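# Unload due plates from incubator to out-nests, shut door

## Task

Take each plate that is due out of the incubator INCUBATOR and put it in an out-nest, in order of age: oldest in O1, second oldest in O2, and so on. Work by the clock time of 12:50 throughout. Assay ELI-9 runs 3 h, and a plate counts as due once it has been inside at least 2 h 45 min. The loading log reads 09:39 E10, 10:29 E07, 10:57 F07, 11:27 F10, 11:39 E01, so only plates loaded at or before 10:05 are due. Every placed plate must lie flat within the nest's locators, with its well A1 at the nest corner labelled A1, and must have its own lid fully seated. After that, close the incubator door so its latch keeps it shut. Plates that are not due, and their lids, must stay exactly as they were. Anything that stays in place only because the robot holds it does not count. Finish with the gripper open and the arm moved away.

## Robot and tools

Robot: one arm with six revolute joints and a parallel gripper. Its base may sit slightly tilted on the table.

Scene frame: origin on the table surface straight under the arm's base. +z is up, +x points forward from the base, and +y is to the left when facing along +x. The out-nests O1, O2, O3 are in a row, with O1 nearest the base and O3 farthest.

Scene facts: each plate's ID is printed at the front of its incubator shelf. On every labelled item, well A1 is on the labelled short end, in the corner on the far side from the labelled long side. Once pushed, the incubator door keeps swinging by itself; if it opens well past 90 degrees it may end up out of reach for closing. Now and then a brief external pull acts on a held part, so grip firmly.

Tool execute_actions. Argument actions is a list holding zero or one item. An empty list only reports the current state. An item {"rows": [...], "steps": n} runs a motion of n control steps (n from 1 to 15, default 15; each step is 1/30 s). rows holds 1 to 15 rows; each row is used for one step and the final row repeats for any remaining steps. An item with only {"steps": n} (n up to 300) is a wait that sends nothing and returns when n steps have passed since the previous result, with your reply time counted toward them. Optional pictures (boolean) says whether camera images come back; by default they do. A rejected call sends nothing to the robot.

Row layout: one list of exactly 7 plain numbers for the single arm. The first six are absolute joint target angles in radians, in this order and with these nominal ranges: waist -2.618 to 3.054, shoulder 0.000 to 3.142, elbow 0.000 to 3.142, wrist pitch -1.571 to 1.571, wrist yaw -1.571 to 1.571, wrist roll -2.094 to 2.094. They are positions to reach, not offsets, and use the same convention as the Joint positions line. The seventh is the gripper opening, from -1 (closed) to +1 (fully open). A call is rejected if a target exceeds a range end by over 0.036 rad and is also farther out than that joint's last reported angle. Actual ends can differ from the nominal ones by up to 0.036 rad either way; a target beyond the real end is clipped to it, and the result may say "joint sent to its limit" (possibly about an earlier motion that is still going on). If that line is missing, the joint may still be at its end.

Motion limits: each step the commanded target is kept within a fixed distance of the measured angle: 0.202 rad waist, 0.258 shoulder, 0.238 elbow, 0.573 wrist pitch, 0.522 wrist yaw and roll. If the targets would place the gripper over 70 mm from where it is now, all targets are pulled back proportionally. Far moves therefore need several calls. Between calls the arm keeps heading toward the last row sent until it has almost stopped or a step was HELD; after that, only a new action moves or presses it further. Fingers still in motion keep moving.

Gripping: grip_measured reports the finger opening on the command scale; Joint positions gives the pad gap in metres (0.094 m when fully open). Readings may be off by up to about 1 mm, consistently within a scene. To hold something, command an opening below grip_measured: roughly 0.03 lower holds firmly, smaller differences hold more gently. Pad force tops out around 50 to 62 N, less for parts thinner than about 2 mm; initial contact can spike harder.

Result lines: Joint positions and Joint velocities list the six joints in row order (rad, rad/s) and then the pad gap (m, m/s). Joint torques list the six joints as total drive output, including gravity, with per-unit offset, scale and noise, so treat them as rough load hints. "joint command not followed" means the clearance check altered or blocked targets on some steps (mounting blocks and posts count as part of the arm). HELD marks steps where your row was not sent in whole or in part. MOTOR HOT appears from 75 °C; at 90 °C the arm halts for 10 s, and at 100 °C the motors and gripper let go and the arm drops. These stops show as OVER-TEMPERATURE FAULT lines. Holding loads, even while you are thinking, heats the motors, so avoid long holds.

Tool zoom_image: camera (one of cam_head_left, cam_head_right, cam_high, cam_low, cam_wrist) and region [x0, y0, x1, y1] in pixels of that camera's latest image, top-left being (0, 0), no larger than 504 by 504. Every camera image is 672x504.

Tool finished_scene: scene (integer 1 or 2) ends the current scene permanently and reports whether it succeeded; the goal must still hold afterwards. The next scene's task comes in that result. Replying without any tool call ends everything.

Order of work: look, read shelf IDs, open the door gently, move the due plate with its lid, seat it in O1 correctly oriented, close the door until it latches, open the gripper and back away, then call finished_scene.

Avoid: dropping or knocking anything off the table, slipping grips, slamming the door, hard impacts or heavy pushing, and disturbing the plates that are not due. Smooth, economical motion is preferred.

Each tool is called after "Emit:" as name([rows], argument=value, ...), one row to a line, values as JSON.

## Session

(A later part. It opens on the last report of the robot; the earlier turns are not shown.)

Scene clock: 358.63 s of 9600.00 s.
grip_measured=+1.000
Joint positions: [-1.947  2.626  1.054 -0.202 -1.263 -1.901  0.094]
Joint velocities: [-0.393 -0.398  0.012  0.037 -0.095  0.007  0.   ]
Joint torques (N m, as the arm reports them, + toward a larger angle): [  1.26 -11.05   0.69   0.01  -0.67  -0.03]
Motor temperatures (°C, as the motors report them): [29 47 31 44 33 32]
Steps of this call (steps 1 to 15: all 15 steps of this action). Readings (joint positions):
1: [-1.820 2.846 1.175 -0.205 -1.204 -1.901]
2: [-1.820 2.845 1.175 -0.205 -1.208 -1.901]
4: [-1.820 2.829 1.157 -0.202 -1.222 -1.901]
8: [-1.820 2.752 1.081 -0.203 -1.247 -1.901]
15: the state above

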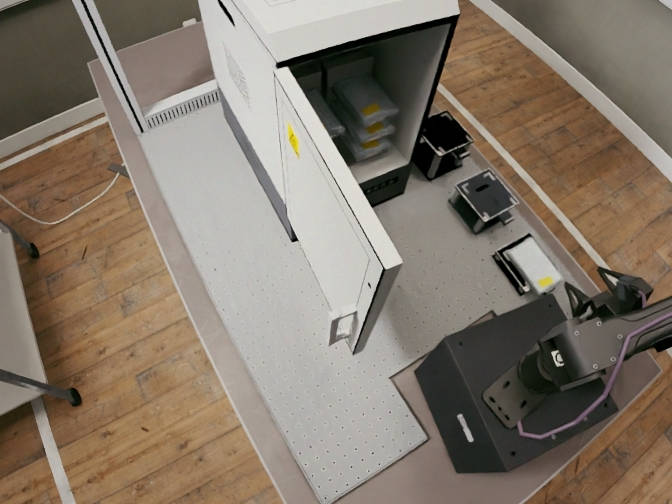

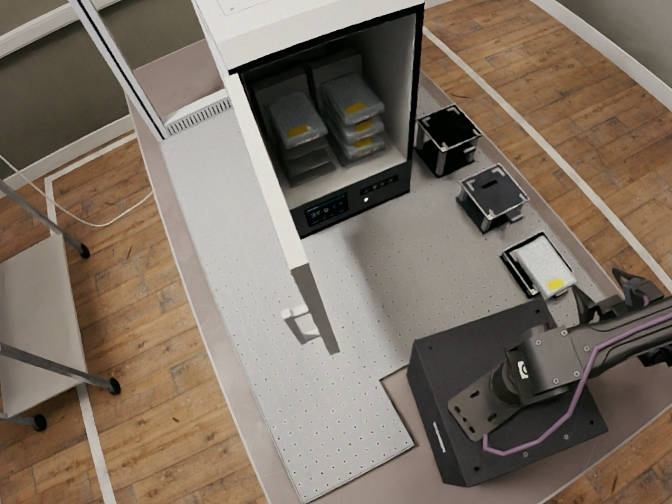

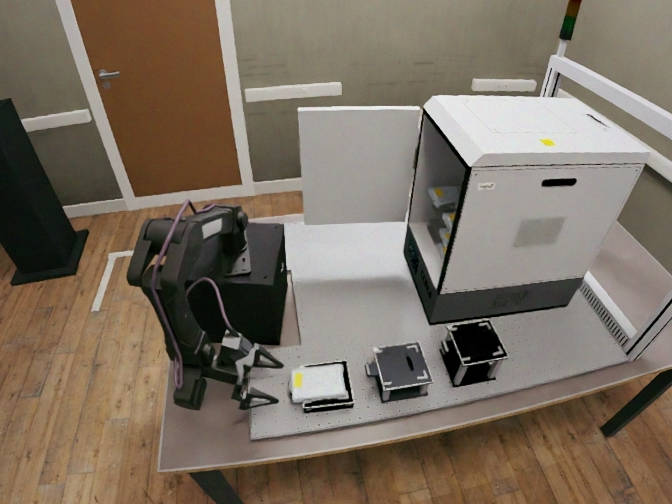

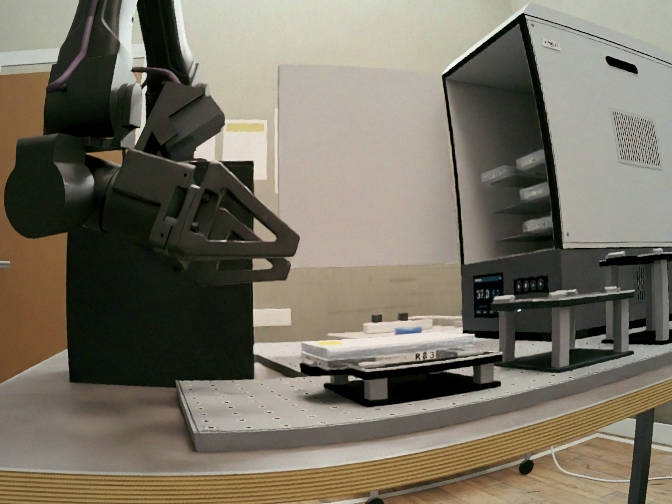

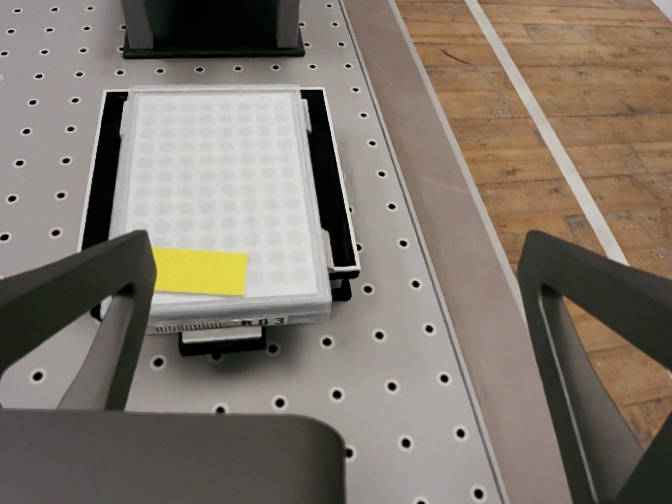

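Seated. Now the door.

Emit:
execute_actions([
  {"rows":[[-1.97,2.2,1.04,-0.21,-1.3,-1.9,-1]],"steps":8},
], pictures=false)

Emit:
execute_actions([
  {"rows":[[-1.97,1,1,0,0,0,-1]]},
], pictures=false)

Emit:
execute_actions([
  {"steps":25},
], pictures=false)

Emit:
execute_actions([
  {"rows":[[1.3,1,1,0,0,0,-1]]},
], pictures=false)

Emit:
execute_actions([
  {"steps":45},
], pictures=false)

Emit:
execute_actions([
  {"rows":[[1.3,1.72,0.7,1.03,1.3,0,-1]]},
], pictures=false)

Emit:
execute_actions([
  {"steps":25},
])

Scene clock: 368.83 s of 9600.00 s.
grip_measured=-0.967
Joint positions: [-1.958  2.249  1.035 -0.203 -1.263 -1.901  0.002]
Joint velocities: [ 0.017 -1.258 -0.002  0.198 -0.168  0.022 -0.046]
Joint torques (N m, as the arm reports them, + toward a larger angle): [-1.22 -8.49  4.24  0.32 -0.56 -0.03]
Motor temperatures (°C, as the motors report them): [29 48 31 43 33 32]
Steps of this call (steps 1 to 30: the robot went on to your last target; steps 31 to 90: nothing new was sent; then 6.93 s passed at rest; steps 91 to 98: all 8 steps of this action). Readings (joint positions):
91: [-1.958 2.595 1.052 -0.201 -1.262 -1.901]
92: [-1.958 2.562 1.041 -0.208 -1.255 -1.901]
94: [-1.958 2.466 1.035 -0.216 -1.254 -1.901]
98: the state above

Scene clock: 369.33 s of 9600.00 s.
grip_measured=-0.990
Joint positions: [-1.958  1.381  1.013 -0.03  -0.227 -0.839  0.   ]
Joint velocities: [-0.002 -1.521  0.007 -0.051  0.901  1.941 -0.001]
Joint torques (N m, as the arm reports them, + toward a larger angle): [-0.82 -9.22  6.34  2.46 -0.05  0.07]
Motor temperatures (°C, as the motors report them): [29 48 31 43 33 32]
Steps of this call (steps 1 to 15: all 15 steps of this action). Readings (joint positions):
1: [-1.958 2.193 1.030 -0.178 -1.199 -1.832]
2: [-1.958 2.133 1.019 -0.152 -1.100 -1.745]
4: [-1.958 2.007 1.013 -0.114 -0.927 -1.588]
8: [-1.958 1.764 1.013 -0.057 -0.619 -1.301]
15: the state above

Scene clock: 370.17 s of 9600.00 s.
grip_measured=-0.990
Joint positions: [-1.958  0.996  1.013 -0.008 -0.012 -0.014  0.   ]
Joint velocities: [-0.002 -0.002 -0.002 -0.051 -0.066  0.007 -0.001]
Joint torques (N m, as the arm reports them, + toward a larger angle): [-0.93 -2.31  5.86  2.38  0.1   0.04]
Motor temperatures (°C, as the motors report them): [29 48 31 44 33 32]
Steps of this call (steps 1 to 25: the robot went on to your last target). Readings (joint positions):
1: [-1.958 1.327 1.013 -0.029 -0.196 -0.772]
2: [-1.958 1.272 1.013 -0.028 -0.170 -0.706]
4: [-1.958 1.162 1.013 -0.027 -0.126 -0.563]
8: [-1.958 0.996 1.013 0.007 -0.058 -0.246]
25: the state above

Scene clock: 370.67 s of 9600.00 s.
grip_measured=-0.990
Joint positions: [-0.914  0.996  1.013 -0.012  0.002 -0.007  0.   ]
Joint velocities: [ 2.078  0.017 -0.007  0.022 -0.007 -0.095 -0.001]
Joint torques (N m, as the arm reports them, + toward a larger angle): [ 0.03 -2.68  5.94  2.46 -0.01  0.04]
Motor temperatures (°C, as the motors report them): [29 47 31 44 33 32]
Steps of this call (steps 1 to 15: all 15 steps of this action). Readings (joint positions):
1: [-1.931 0.996 1.013 -0.008 0.007 -0.011]
2: [-1.870 0.996 1.013 -0.008 0.015 -0.009]
4: [-1.723 0.996 1.013 -0.010 0.012 -0.009]
8: [-1.429 0.996 1.013 -0.011 0.006 -0.008]
15: the state above

Scene clock: 372.17 s of 9600.00 s.
grip_measured=-0.990
Joint positions: [ 1.298  0.996  1.013 -0.012 -0.01  -0.005  0.   ]
Joint velocities: [ 0.002 -0.002 -0.002  0.037 -0.007 -0.022 -0.001]
Joint torques (N m, as the arm reports them, + toward a larger angle): [ 0.14 -2.34  5.92  2.44  0.07  0.  ]
Motor temperatures (°C, as the motors report them): [29 47 31 44 33 32]
Steps of this call (steps 1 to 45: the robot went on to your last target). Readings (joint positions):
1: [-0.840 0.996 1.013 -0.012 0.002 -0.007]
2: [-0.766 0.996 1.013 -0.012 0.001 -0.007]
4: [-0.619 0.996 1.013 -0.012 0.001 -0.007]
8: [-0.326 0.996 1.013 -0.012 0.001 -0.006]
45: the state above

Scene clock: 372.67 s of 9600.00 s.
grip_measured=-0.990
Joint positions: [ 1.301  1.784  0.673  0.863  1.107 -0.005  0.   ]
Joint velocities: [ 0.032 -0.12   0.017  0.564  1.355 -0.007 -0.   ]
Joint torques (N m, as the arm reports them, + toward a larger angle): [  0.13 -13.26   6.98   2.79   0.07   0.02]
Motor temperatures (°C, as the motors report them): [29 47 31 45 33 32]
Steps of this call (steps 1 to 15: all 15 steps of this action). Readings (joint positions):
1: [1.300 1.008 0.993 0.043 0.030 -0.005]
2: [1.301 1.031 0.965 0.137 0.090 -0.005]
4: [1.301 1.116 0.893 0.311 0.218 -0.005]
8: [1.301 1.427 0.751 0.694 0.573 -0.005]
15: the state above

Scene clock: 373.50 s of 9600.00 s.
grip_measured=-0.990
Joint positions: [ 1.301  1.745  0.673  1.007  1.288 -0.005  0.   ]
Joint velocities: [-0.002  0.007 -0.012  0.007 -0.022 -0.022  0.001]
Joint torques (N m, as the arm reports them, + toward a larger angle): [  0.11 -10.15   7.06   2.02   0.14   0.01]
Motor temperatures (°C, as the motors report them): [29 47 32 45 33 32]
Steps of this call (steps 1 to 25: the robot went on to your last target). Readings (joint positions):
1: [1.301 1.779 0.673 0.887 1.143 -0.005]
2: [1.301 1.770 0.673 0.911 1.172 -0.005]
4: [1.301 1.753 0.673 0.951 1.215 -0.005]
8: [1.301 1.745 0.673 0.991 1.259 -0.005]
25: the state above

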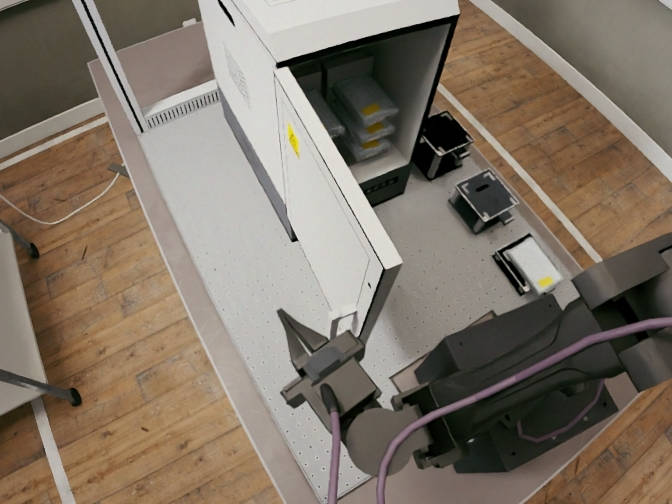

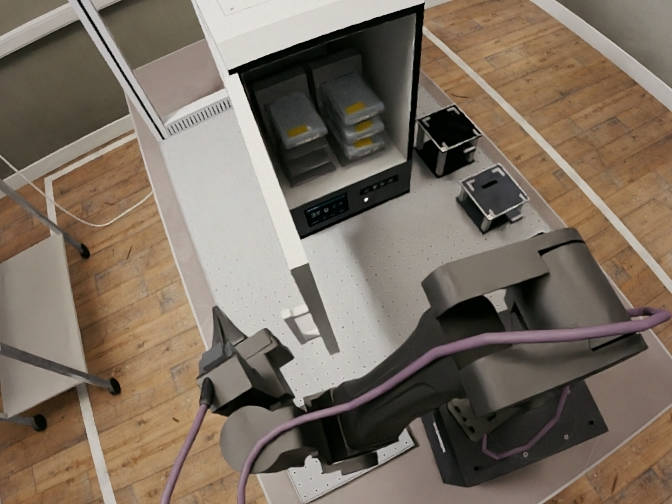

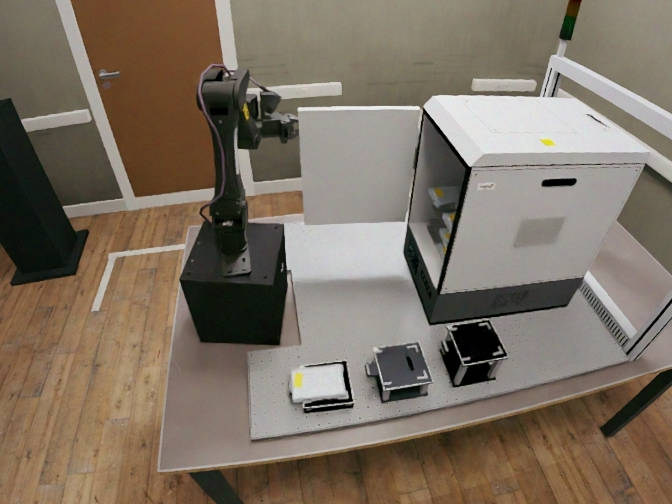

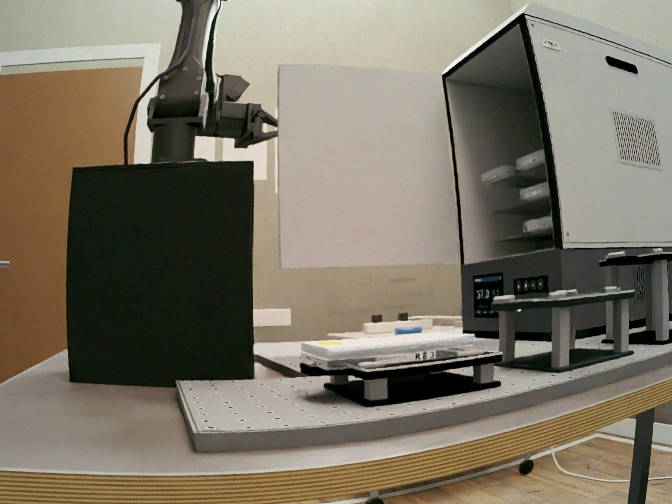

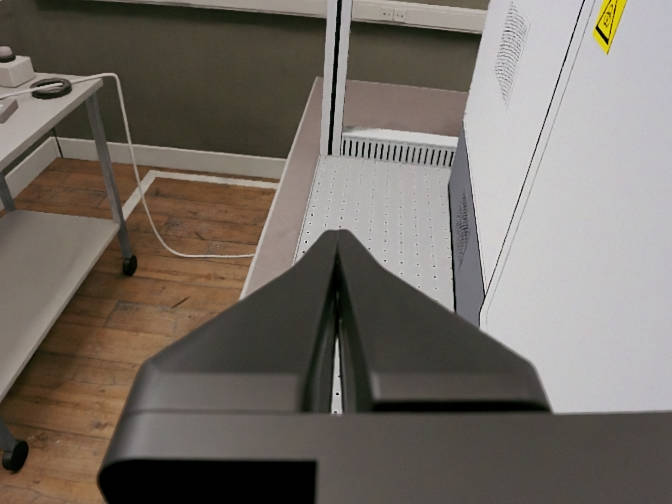

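Emit:
execute_actions([
  {"rows":[[1.28,1.72,0.74,1.03,1.3,0,-1],[1.26,1.72,0.74,1.03,1.3,0,-1],[1.24,1.72,0.74,1.03,1.3,0,-1],[1.22,1.72,0.74,1.03,1.3,0,-1],[1.2,1.72,0.74,1.03,1.3,0,-1],[1.18,1.72,0.74,1.03,1.3,0,-1],[1.16,1.72,0.74,1.03,1.3,0,-1],[1.14,1.72,0.74,1.03,1.3,0,-1],[1.12,1.72,0.74,1.03,1.3,0,-1],[1.1,1.72,0.74,1.03,1.3,0,-1],[1.08,1.72,0.74,1.03,1.3,0,-1],[1.06,1.72,0.74,1.03,1.3,0,-1],[1.04,1.72,0.74,1.03,1.3,0,-1],[1.02,1.72,0.74,1.03,1.3,0,-1],[1.0,1.72,0.74,1.03,1.3,0,-1]]},
], pictures=false)

Emit:
execute_actions([
  {"rows":[[0.984,1.72,0.74,1.03,1.3,0,-1],[0.968,1.72,0.74,1.03,1.3,0,-1],[0.952,1.72,0.74,1.03,1.3,0,-1],[0.936,1.72,0.74,1.03,1.3,0,-1],[0.92,1.72,0.74,1.03,1.3,0,-1],[0.904,1.72,0.74,1.03,1.3,0,-1],[0.888,1.72,0.74,1.03,1.3,0,-1],[0.872,1.72,0.74,1.03,1.3,0,-1],[0.856,1.72,0.74,1.03,1.3,0,-1],[0.84,1.72,0.74,1.03,1.3,0,-1],[0.824,1.72,0.74,1.03,1.3,0,-1],[0.808,1.72,0.74,1.03,1.3,0,-1],[0.792,1.72,0.74,1.03,1.3,0,-1],[0.776,1.72,0.74,1.03,1.3,0,-1],[0.76,1.72,0.74,1.03,1.3,0,-1]]},
], pictures=false)

Emit:
execute_actions([
  {"rows":[[0.744,1.72,0.74,1.03,1.3,0,-1],[0.728,1.72,0.74,1.03,1.3,0,-1],[0.712,1.72,0.74,1.03,1.3,0,-1],[0.696,1.72,0.74,1.03,1.3,0,-1],[0.68,1.72,0.74,1.03,1.3,0,-1],[0.664,1.72,0.74,1.03,1.3,0,-1],[0.648,1.72,0.74,1.03,1.3,0,-1],[0.632,1.72,0.74,1.03,1.3,0,-1],[0.616,1.72,0.74,1.03,1.3,0,-1],[0.6,1.72,0.74,1.03,1.3,0,-1],[0.584,1.72,0.74,1.03,1.3,0,-1],[0.568,1.72,0.74,1.03,1.3,0,-1],[0.552,1.72,0.74,1.03,1.3,0,-1],[0.536,1.72,0.74,1.03,1.3,0,-1],[0.52,1.72,0.74,1.03,1.3,0,-1]]},
], pictures=false)

Emit:
execute_actions([
  {"steps":30},
])

Scene clock: 394.97 s of 9600.00 s.
grip_measured=-0.990
Joint positions: [ 1.042  1.745  0.704  1.012  1.29  -0.005  0.   ]
Joint velocities: [-0.559  0.002 -0.007 -0.007 -0.037 -0.037 -0.   ]
Joint torques (N m, as the arm reports them, + toward a larger angle): [ -0.54 -10.31   7.75   1.96   0.1    0.01]
Motor temperatures (°C, as the motors report them): [29 47 33 46 32 32]
Steps of this call (steps 1 to 15: the robot went on to your last target; steps 16 to 90: nothing new was sent; then 17.97 s passed at rest; steps 91 to 105: all 15 steps of this action). Readings (joint positions):
91: [1.299 1.745 0.676 1.008 1.289 -0.005]
92: [1.295 1.745 0.682 1.008 1.289 -0.005]
94: [1.271 1.745 0.696 1.009 1.289 -0.005]
98: [1.185 1.745 0.704 1.012 1.289 -0.005]
105: the state above

Scene clock: 395.47 s of 9600.00 s.
grip_measured=-0.990
Joint positions: [ 0.799  1.745  0.704  1.013  1.289 -0.004  0.   ]
Joint velocities: [-0.462 -0.002 -0.012  0.007 -0.3    0.022 -0.002]
Joint torques (N m, as the arm reports them, + toward a larger angle): [ -0.7  -10.39   7.82   1.95   0.24  -0.03]
Motor temperatures (°C, as the motors report them): [29 47 33 46 32 32]
Steps of this call (steps 1 to 15: all 15 steps of this action). Readings (joint positions):
1: [1.024 1.745 0.704 1.013 1.288 -0.004]
2: [1.007 1.745 0.704 1.013 1.289 -0.004]
4: [0.973 1.745 0.704 1.013 1.289 -0.004]
8: [0.909 1.745 0.704 1.013 1.289 -0.004]
15: the state above

Scene clock: 395.97 s of 9600.00 s.
grip_measured=-0.990
Joint positions: [ 0.555  1.745  0.704  1.013  1.285 -0.003  0.   ]
Joint velocities: [-0.466  0.002 -0.002  0.007 -0.066  0.022 -0.001]
Joint torques (N m, as the arm reports them, + toward a larger angle): [ -0.44 -10.47   7.73   1.96   0.13   0.  ]
Motor temperatures (°C, as the motors report them): [29 47 33 47 32 32]
Steps of this call (steps 1 to 15: all 15 steps of this action). Readings (joint positions):
1: [0.786 1.745 0.704 1.013 1.283 -0.003]
2: [0.774 1.745 0.704 1.013 1.281 -0.003]
4: [0.747 1.745 0.704 1.013 1.280 -0.003]
8: [0.682 1.745 0.704 1.013 1.280 -0.003]
15: the state above

Scene clock: 396.97 s of 9600.00 s.
grip_measured=-0.990
Joint positions: [ 0.522  1.745  0.704  1.013  1.29  -0.003  0.   ]
Joint velocities: [-0.002 -0.012  0.017  0.037 -0.007 -0.095 -0.002]
Joint torques (N m, as the arm reports them, + toward a larger angle): [ -0.09 -10.43   7.71   1.95   0.09   0.  ]
Motor temperatures (°C, as the motors report them): [29 47 33 47 32 32]
Steps of this call (steps 1 to 30: the robot went on to your last target). Readings (joint positions):
1: [0.541 1.745 0.704 1.013 1.286 -0.003]
2: [0.530 1.745 0.704 1.013 1.288 -0.003]
4: [0.522 1.745 0.704 1.013 1.290 -0.003]
8: [0.522 1.745 0.704 1.013 1.290 -0.003]
30: the state above
The arm was judged still, so your last target was given up. Only a new action makes it travel on or press farther. Fingers that are still opening or closing keep moving.

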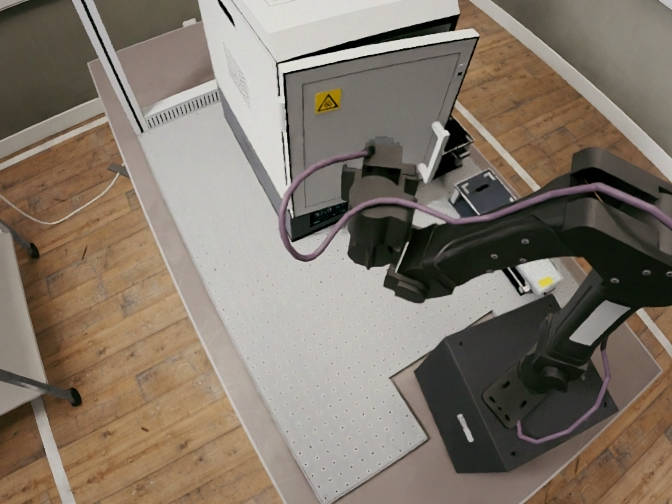

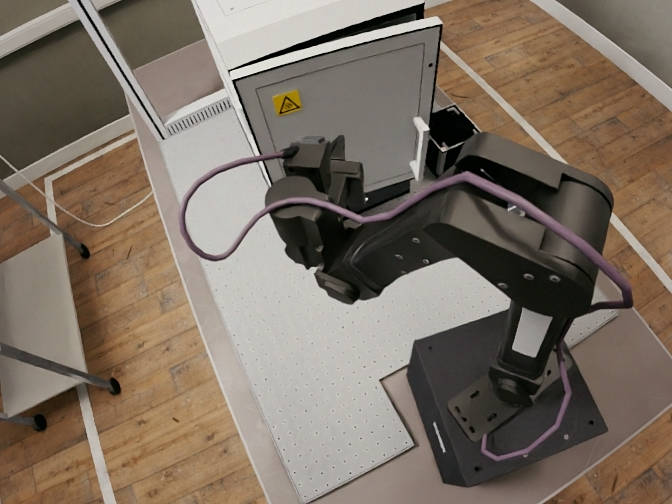

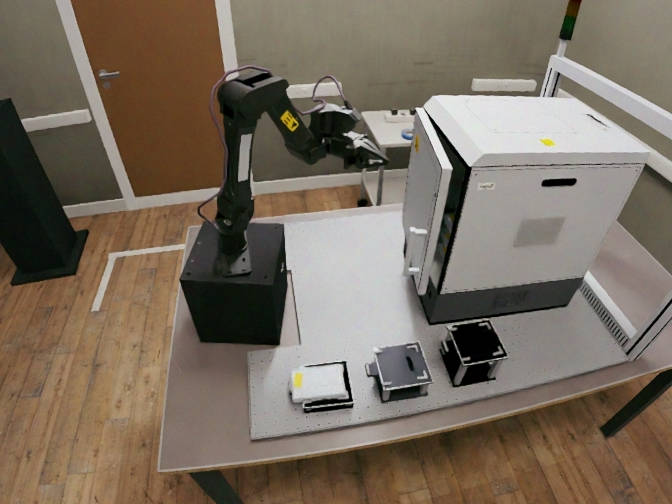

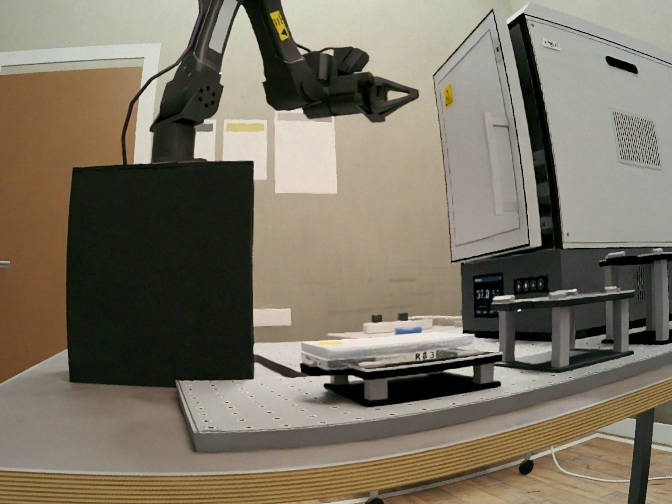

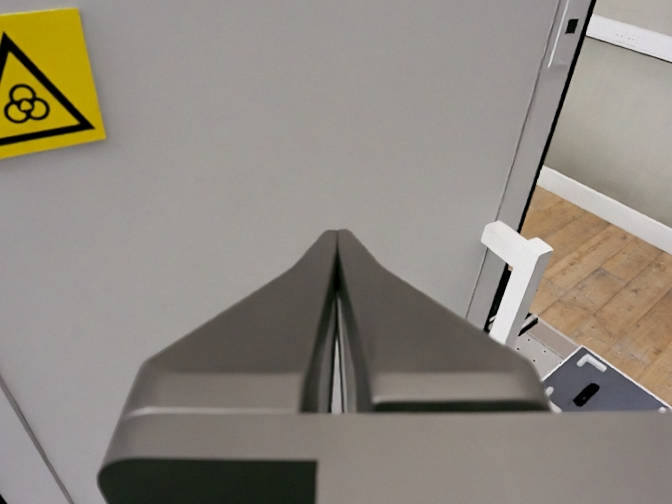

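Retract, face the door, push straight.

Emit:
execute_actions([
  {"rows":[[0.5,1.45,0.42,1.03,1.3,0,-1],[0.5,1.45,0.42,1.03,1.3,0,-1],[0.5,1.45,0.42,1.03,1.3,0,-1],[0.5,1.45,0.42,1.03,1.3,0,-1],[-0.2,1.45,0.42,1.03,0,0,-1]]},
], pictures=false)

Emit:
execute_actions([
  {"steps":25},
], pictures=false)

Emit:
execute_actions([
  {"rows":[[-0.2,1.48,0.46,1.03,0,0,-1],[-0.2,1.5,0.48,1.03,0,0,-1],[-0.2,1.52,0.5,1.03,0,0,-1],[-0.2,1.54,0.52,1.03,0,0,-1],[-0.2,1.56,0.54,1.03,0,0,-1],[-0.2,1.58,0.56,1.03,0,0,-1],[-0.2,1.6,0.58,1.03,0,0,-1],[-0.2,1.62,0.6,1.03,0,0,-1],[-0.2,1.64,0.62,1.03,0,0,-1],[-0.2,1.66,0.64,1.03,0,0,-1],[-0.2,1.68,0.66,1.03,0,0,-1],[-0.2,1.695,0.675,1.03,0,0,-1],[-0.2,1.71,0.69,1.03,0,0,-1],[-0.2,1.72,0.7,1.03,0,0,-1],[-0.2,1.73,0.71,1.03,0,0,-1]]},
], pictures=false)

Emit:
execute_actions([
  {"steps":15},
])

Scene clock: 412.53 s of 9600.00 s.
grip_measured=-0.990
Joint positions: [-0.184  1.462  0.424  1.016  0.29  -0.003  0.   ]
Joint velocities: [-0.779 -0.007 -0.002 -0.007 -1.59  -0.037 -0.001]
Joint torques (N m, as the arm reports them, + toward a larger angle): [ 2.23 -6.94  5.19  2.45 -0.41  0.  ]
Motor temperatures (°C, as the motors report them): [29 47 34 47 32 32]
Steps of this call (steps 1 to 90: nothing new was sent; then 12.07 s passed at rest; steps 91 to 105: all 15 steps of this action). Readings (joint positions):
91: [0.522 1.718 0.675 1.009 1.273 -0.004]
92: [0.522 1.653 0.602 1.005 1.267 -0.004]
94: [0.514 1.516 0.468 1.009 1.286 -0.004]
98: [0.271 1.462 0.424 1.017 0.921 -0.003]
105: the state above

Scene clock: 413.37 s of 9600.00 s.
grip_measured=-0.990
Joint positions: [-0.204  1.462  0.424  1.016  0.011 -0.003  0.   ]
Joint velocities: [-0.002 -0.007 -0.007  0.007  0.051 -0.095 -0.001]
Joint torques (N m, as the arm reports them, + toward a larger angle): [ 0.24 -7.    5.23  2.49 -0.09 -0.02]
Motor temperatures (°C, as the motors report them): [29 47 34 47 32 32]
Steps of this call (steps 1 to 25: the robot went on to your last target). Readings (joint positions):
1: [-0.201 1.462 0.424 1.016 0.240 -0.003]
2: [-0.204 1.462 0.424 1.016 0.198 -0.003]
4: [-0.204 1.462 0.424 1.016 0.128 -0.003]
8: [-0.204 1.462 0.424 1.016 0.057 -0.003]
25: the state above

Scene clock: 413.87 s of 9600.00 s.
grip_measured=-0.990
Joint positions: [-0.204  1.708  0.651  1.017  0.01  -0.003  0.   ]
Joint velocities: [-0.002  0.369  0.369 -0.051 -0.007 -0.007 -0.001]
Joint torques (N m, as the arm reports them, + toward a larger angle): [ 0.27 -8.37  8.17  2.47 -0.07 -0.01]
Motor temperatures (°C, as the motors report them): [29 47 34 47 32 32]
Steps of this call (steps 1 to 15: all 15 steps of this action). Readings (joint positions):
1: [-0.204 1.463 0.424 1.016 0.011 -0.003]
2: [-0.204 1.468 0.426 1.016 0.011 -0.003]
4: [-0.204 1.496 0.446 1.016 0.011 -0.003]
8: [-0.204 1.583 0.524 1.016 0.011 -0.003]
15: the state above

Scene clock: 414.37 s of 9600.00 s.
grip_measured=-0.990
Joint positions: [-0.204  1.728  0.668  1.017  0.01  -0.003  0.   ]
Joint velocities: [-0.007 -0.007  0.007 -0.066 -0.007 -0.007  0.   ]
Joint torques (N m, as the arm reports them, + toward a larger angle): [ 0.24 -8.32  8.49  2.46 -0.08  0.  ]
Motor temperatures (°C, as the motors report them): [29 46 34 47 32 32]
Steps of this call (steps 1 to 15: the robot went on to your last target). Readings (joint positions):
1: [-0.204 1.718 0.660 1.017 0.010 -0.003]
2: [-0.204 1.724 0.666 1.017 0.010 -0.003]
4: [-0.204 1.727 0.668 1.017 0.010 -0.003]
8: [-0.204 1.728 0.668 1.017 0.010 -0.003]
15: the state above

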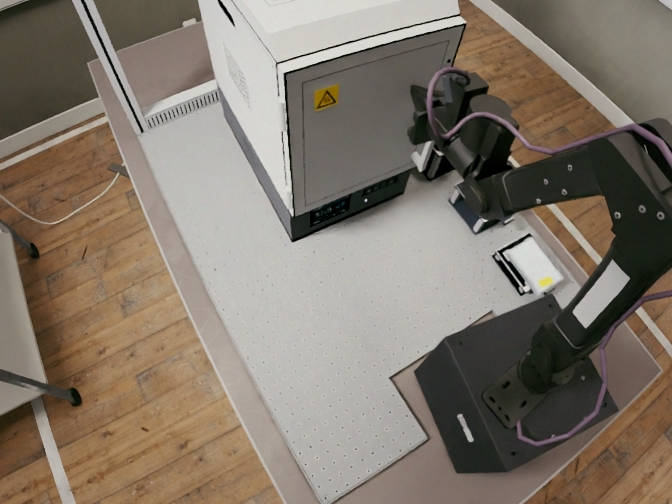

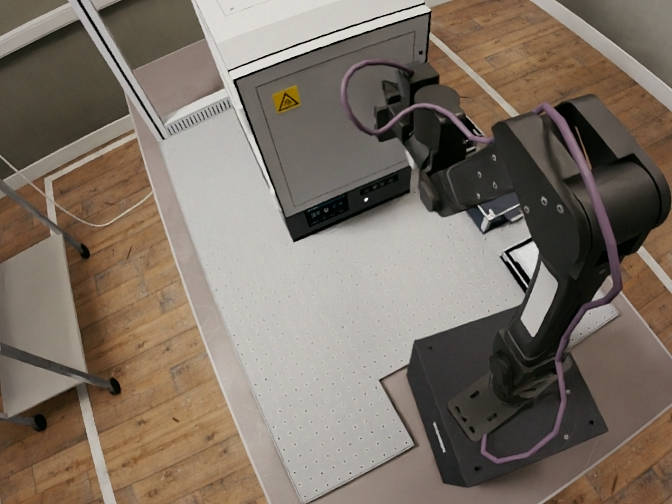

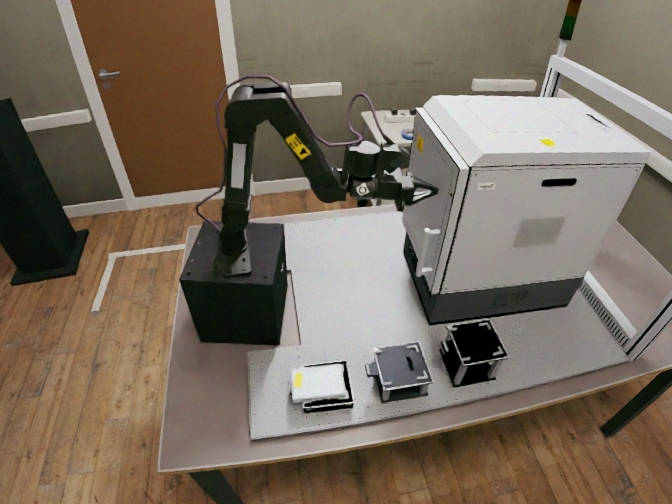

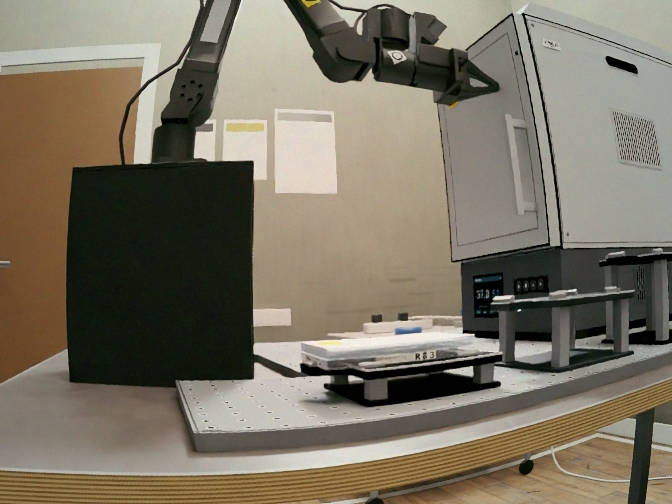

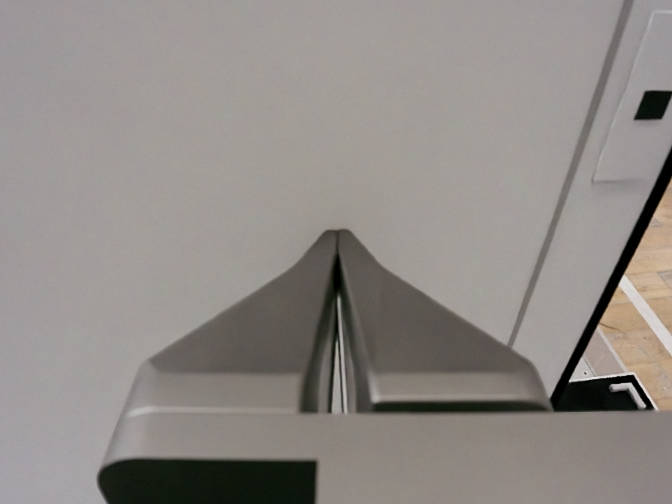

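Emit:
execute_actions([
  {"rows":[[-0.2,1.75,0.74,1.03,0,0,-1]],"steps":10},
], pictures=false)

Emit:
execute_actions([
  {"rows":[[-0.2,1.3,0.3,1.03,0,0,-1]]},
])

Scene clock: 419.80 s of 9600.00 s.
grip_measured=-0.990
Joint positions: [-0.204  1.731  0.673  1.018  0.01  -0.003  0.   ]
Joint velocities: [-0.007 -0.002  0.002  0.007 -0.022  0.007 -0.001]
Joint torques (N m, as the arm reports them, + toward a larger angle): [ 0.29 -6.99 10.35  2.46 -0.1   0.  ]
Motor temperatures (°C, as the motors report them): [29 46 34 48 32 32]
Steps of this call (steps 1 to 15: the robot went on to your last target; steps 16 to 90: nothing new was sent; then 2.10 s passed at rest; steps 91 to 100: all 10 steps of this action). Readings (joint positions):
91: [-0.204 1.730 0.671 1.017 0.010 -0.003]
92: [-0.204 1.731 0.673 1.018 0.010 -0.003]
94: [-0.204 1.731 0.673 1.018 0.010 -0.003]
98: [-0.204 1.731 0.673 1.018 0.010 -0.003]
100: the state above

Scene clock: 420.30 s of 9600.00 s.
grip_measured=-0.990
Joint positions: [-0.204  1.313  0.299  1.016  0.009 -0.003  0.   ]
Joint velocities: [ 0.002 -0.022  0.002  0.081  0.007  0.037  0.001]
Joint torques (N m, as the arm reports them, + toward a larger angle): [ 0.25 -5.69  5.68  2.47 -0.09  0.  ]
Motor temperatures (°C, as the motors report them): [29 46 34 48 32 32]
Steps of this call (steps 1 to 15: all 15 steps of this action). Readings (joint positions):
1: [-0.204 1.704 0.643 1.015 0.010 -0.003]
2: [-0.204 1.637 0.570 1.009 0.009 -0.003]
4: [-0.204 1.467 0.406 1.006 0.009 -0.003]
8: [-0.204 1.313 0.299 1.014 0.009 -0.003]
15: the state above

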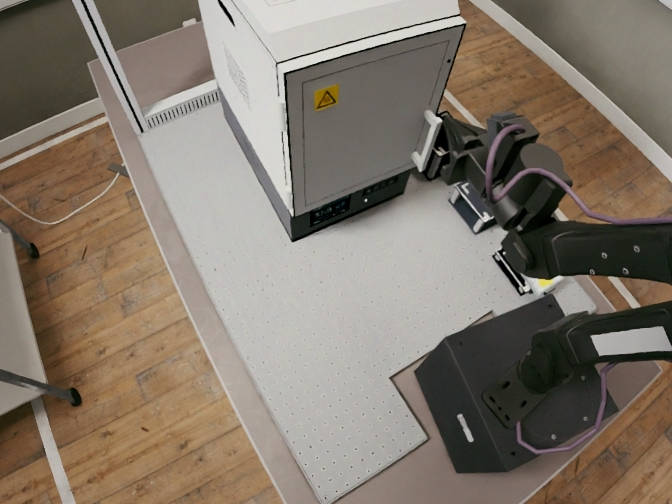

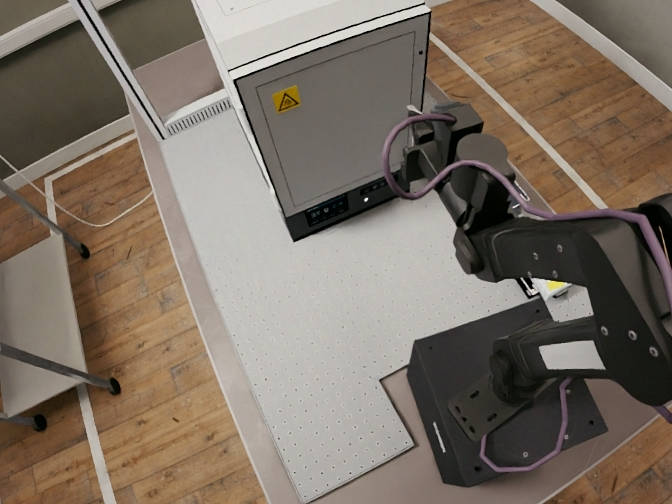

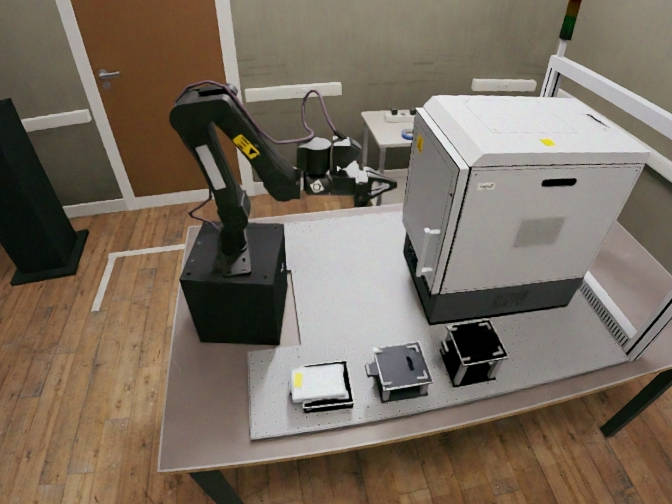

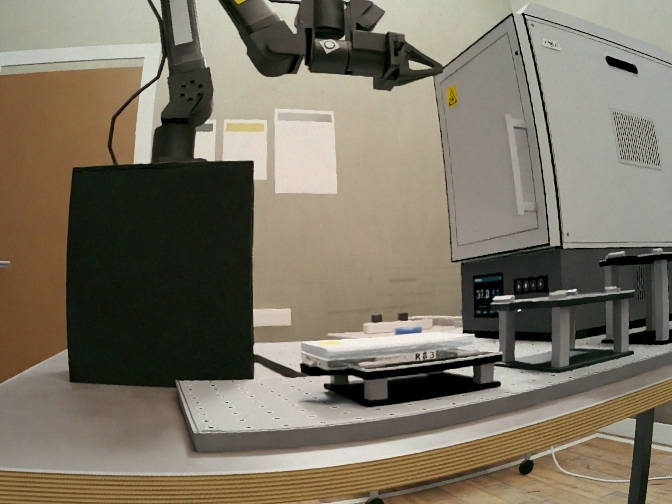

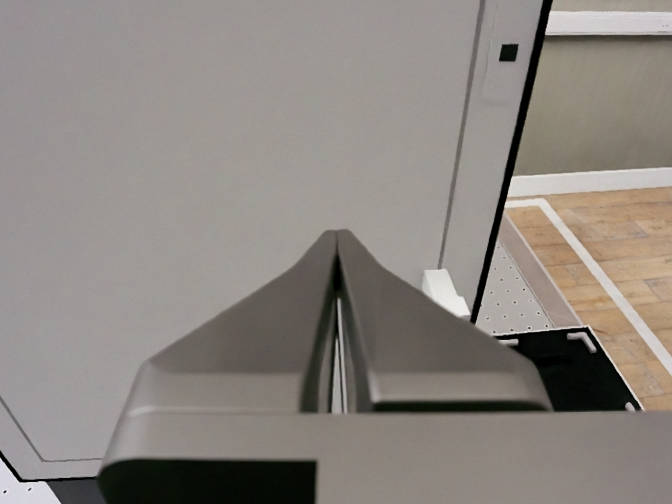

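Emit:
finished_scene(scene=2)

The scene is finished: the task was done.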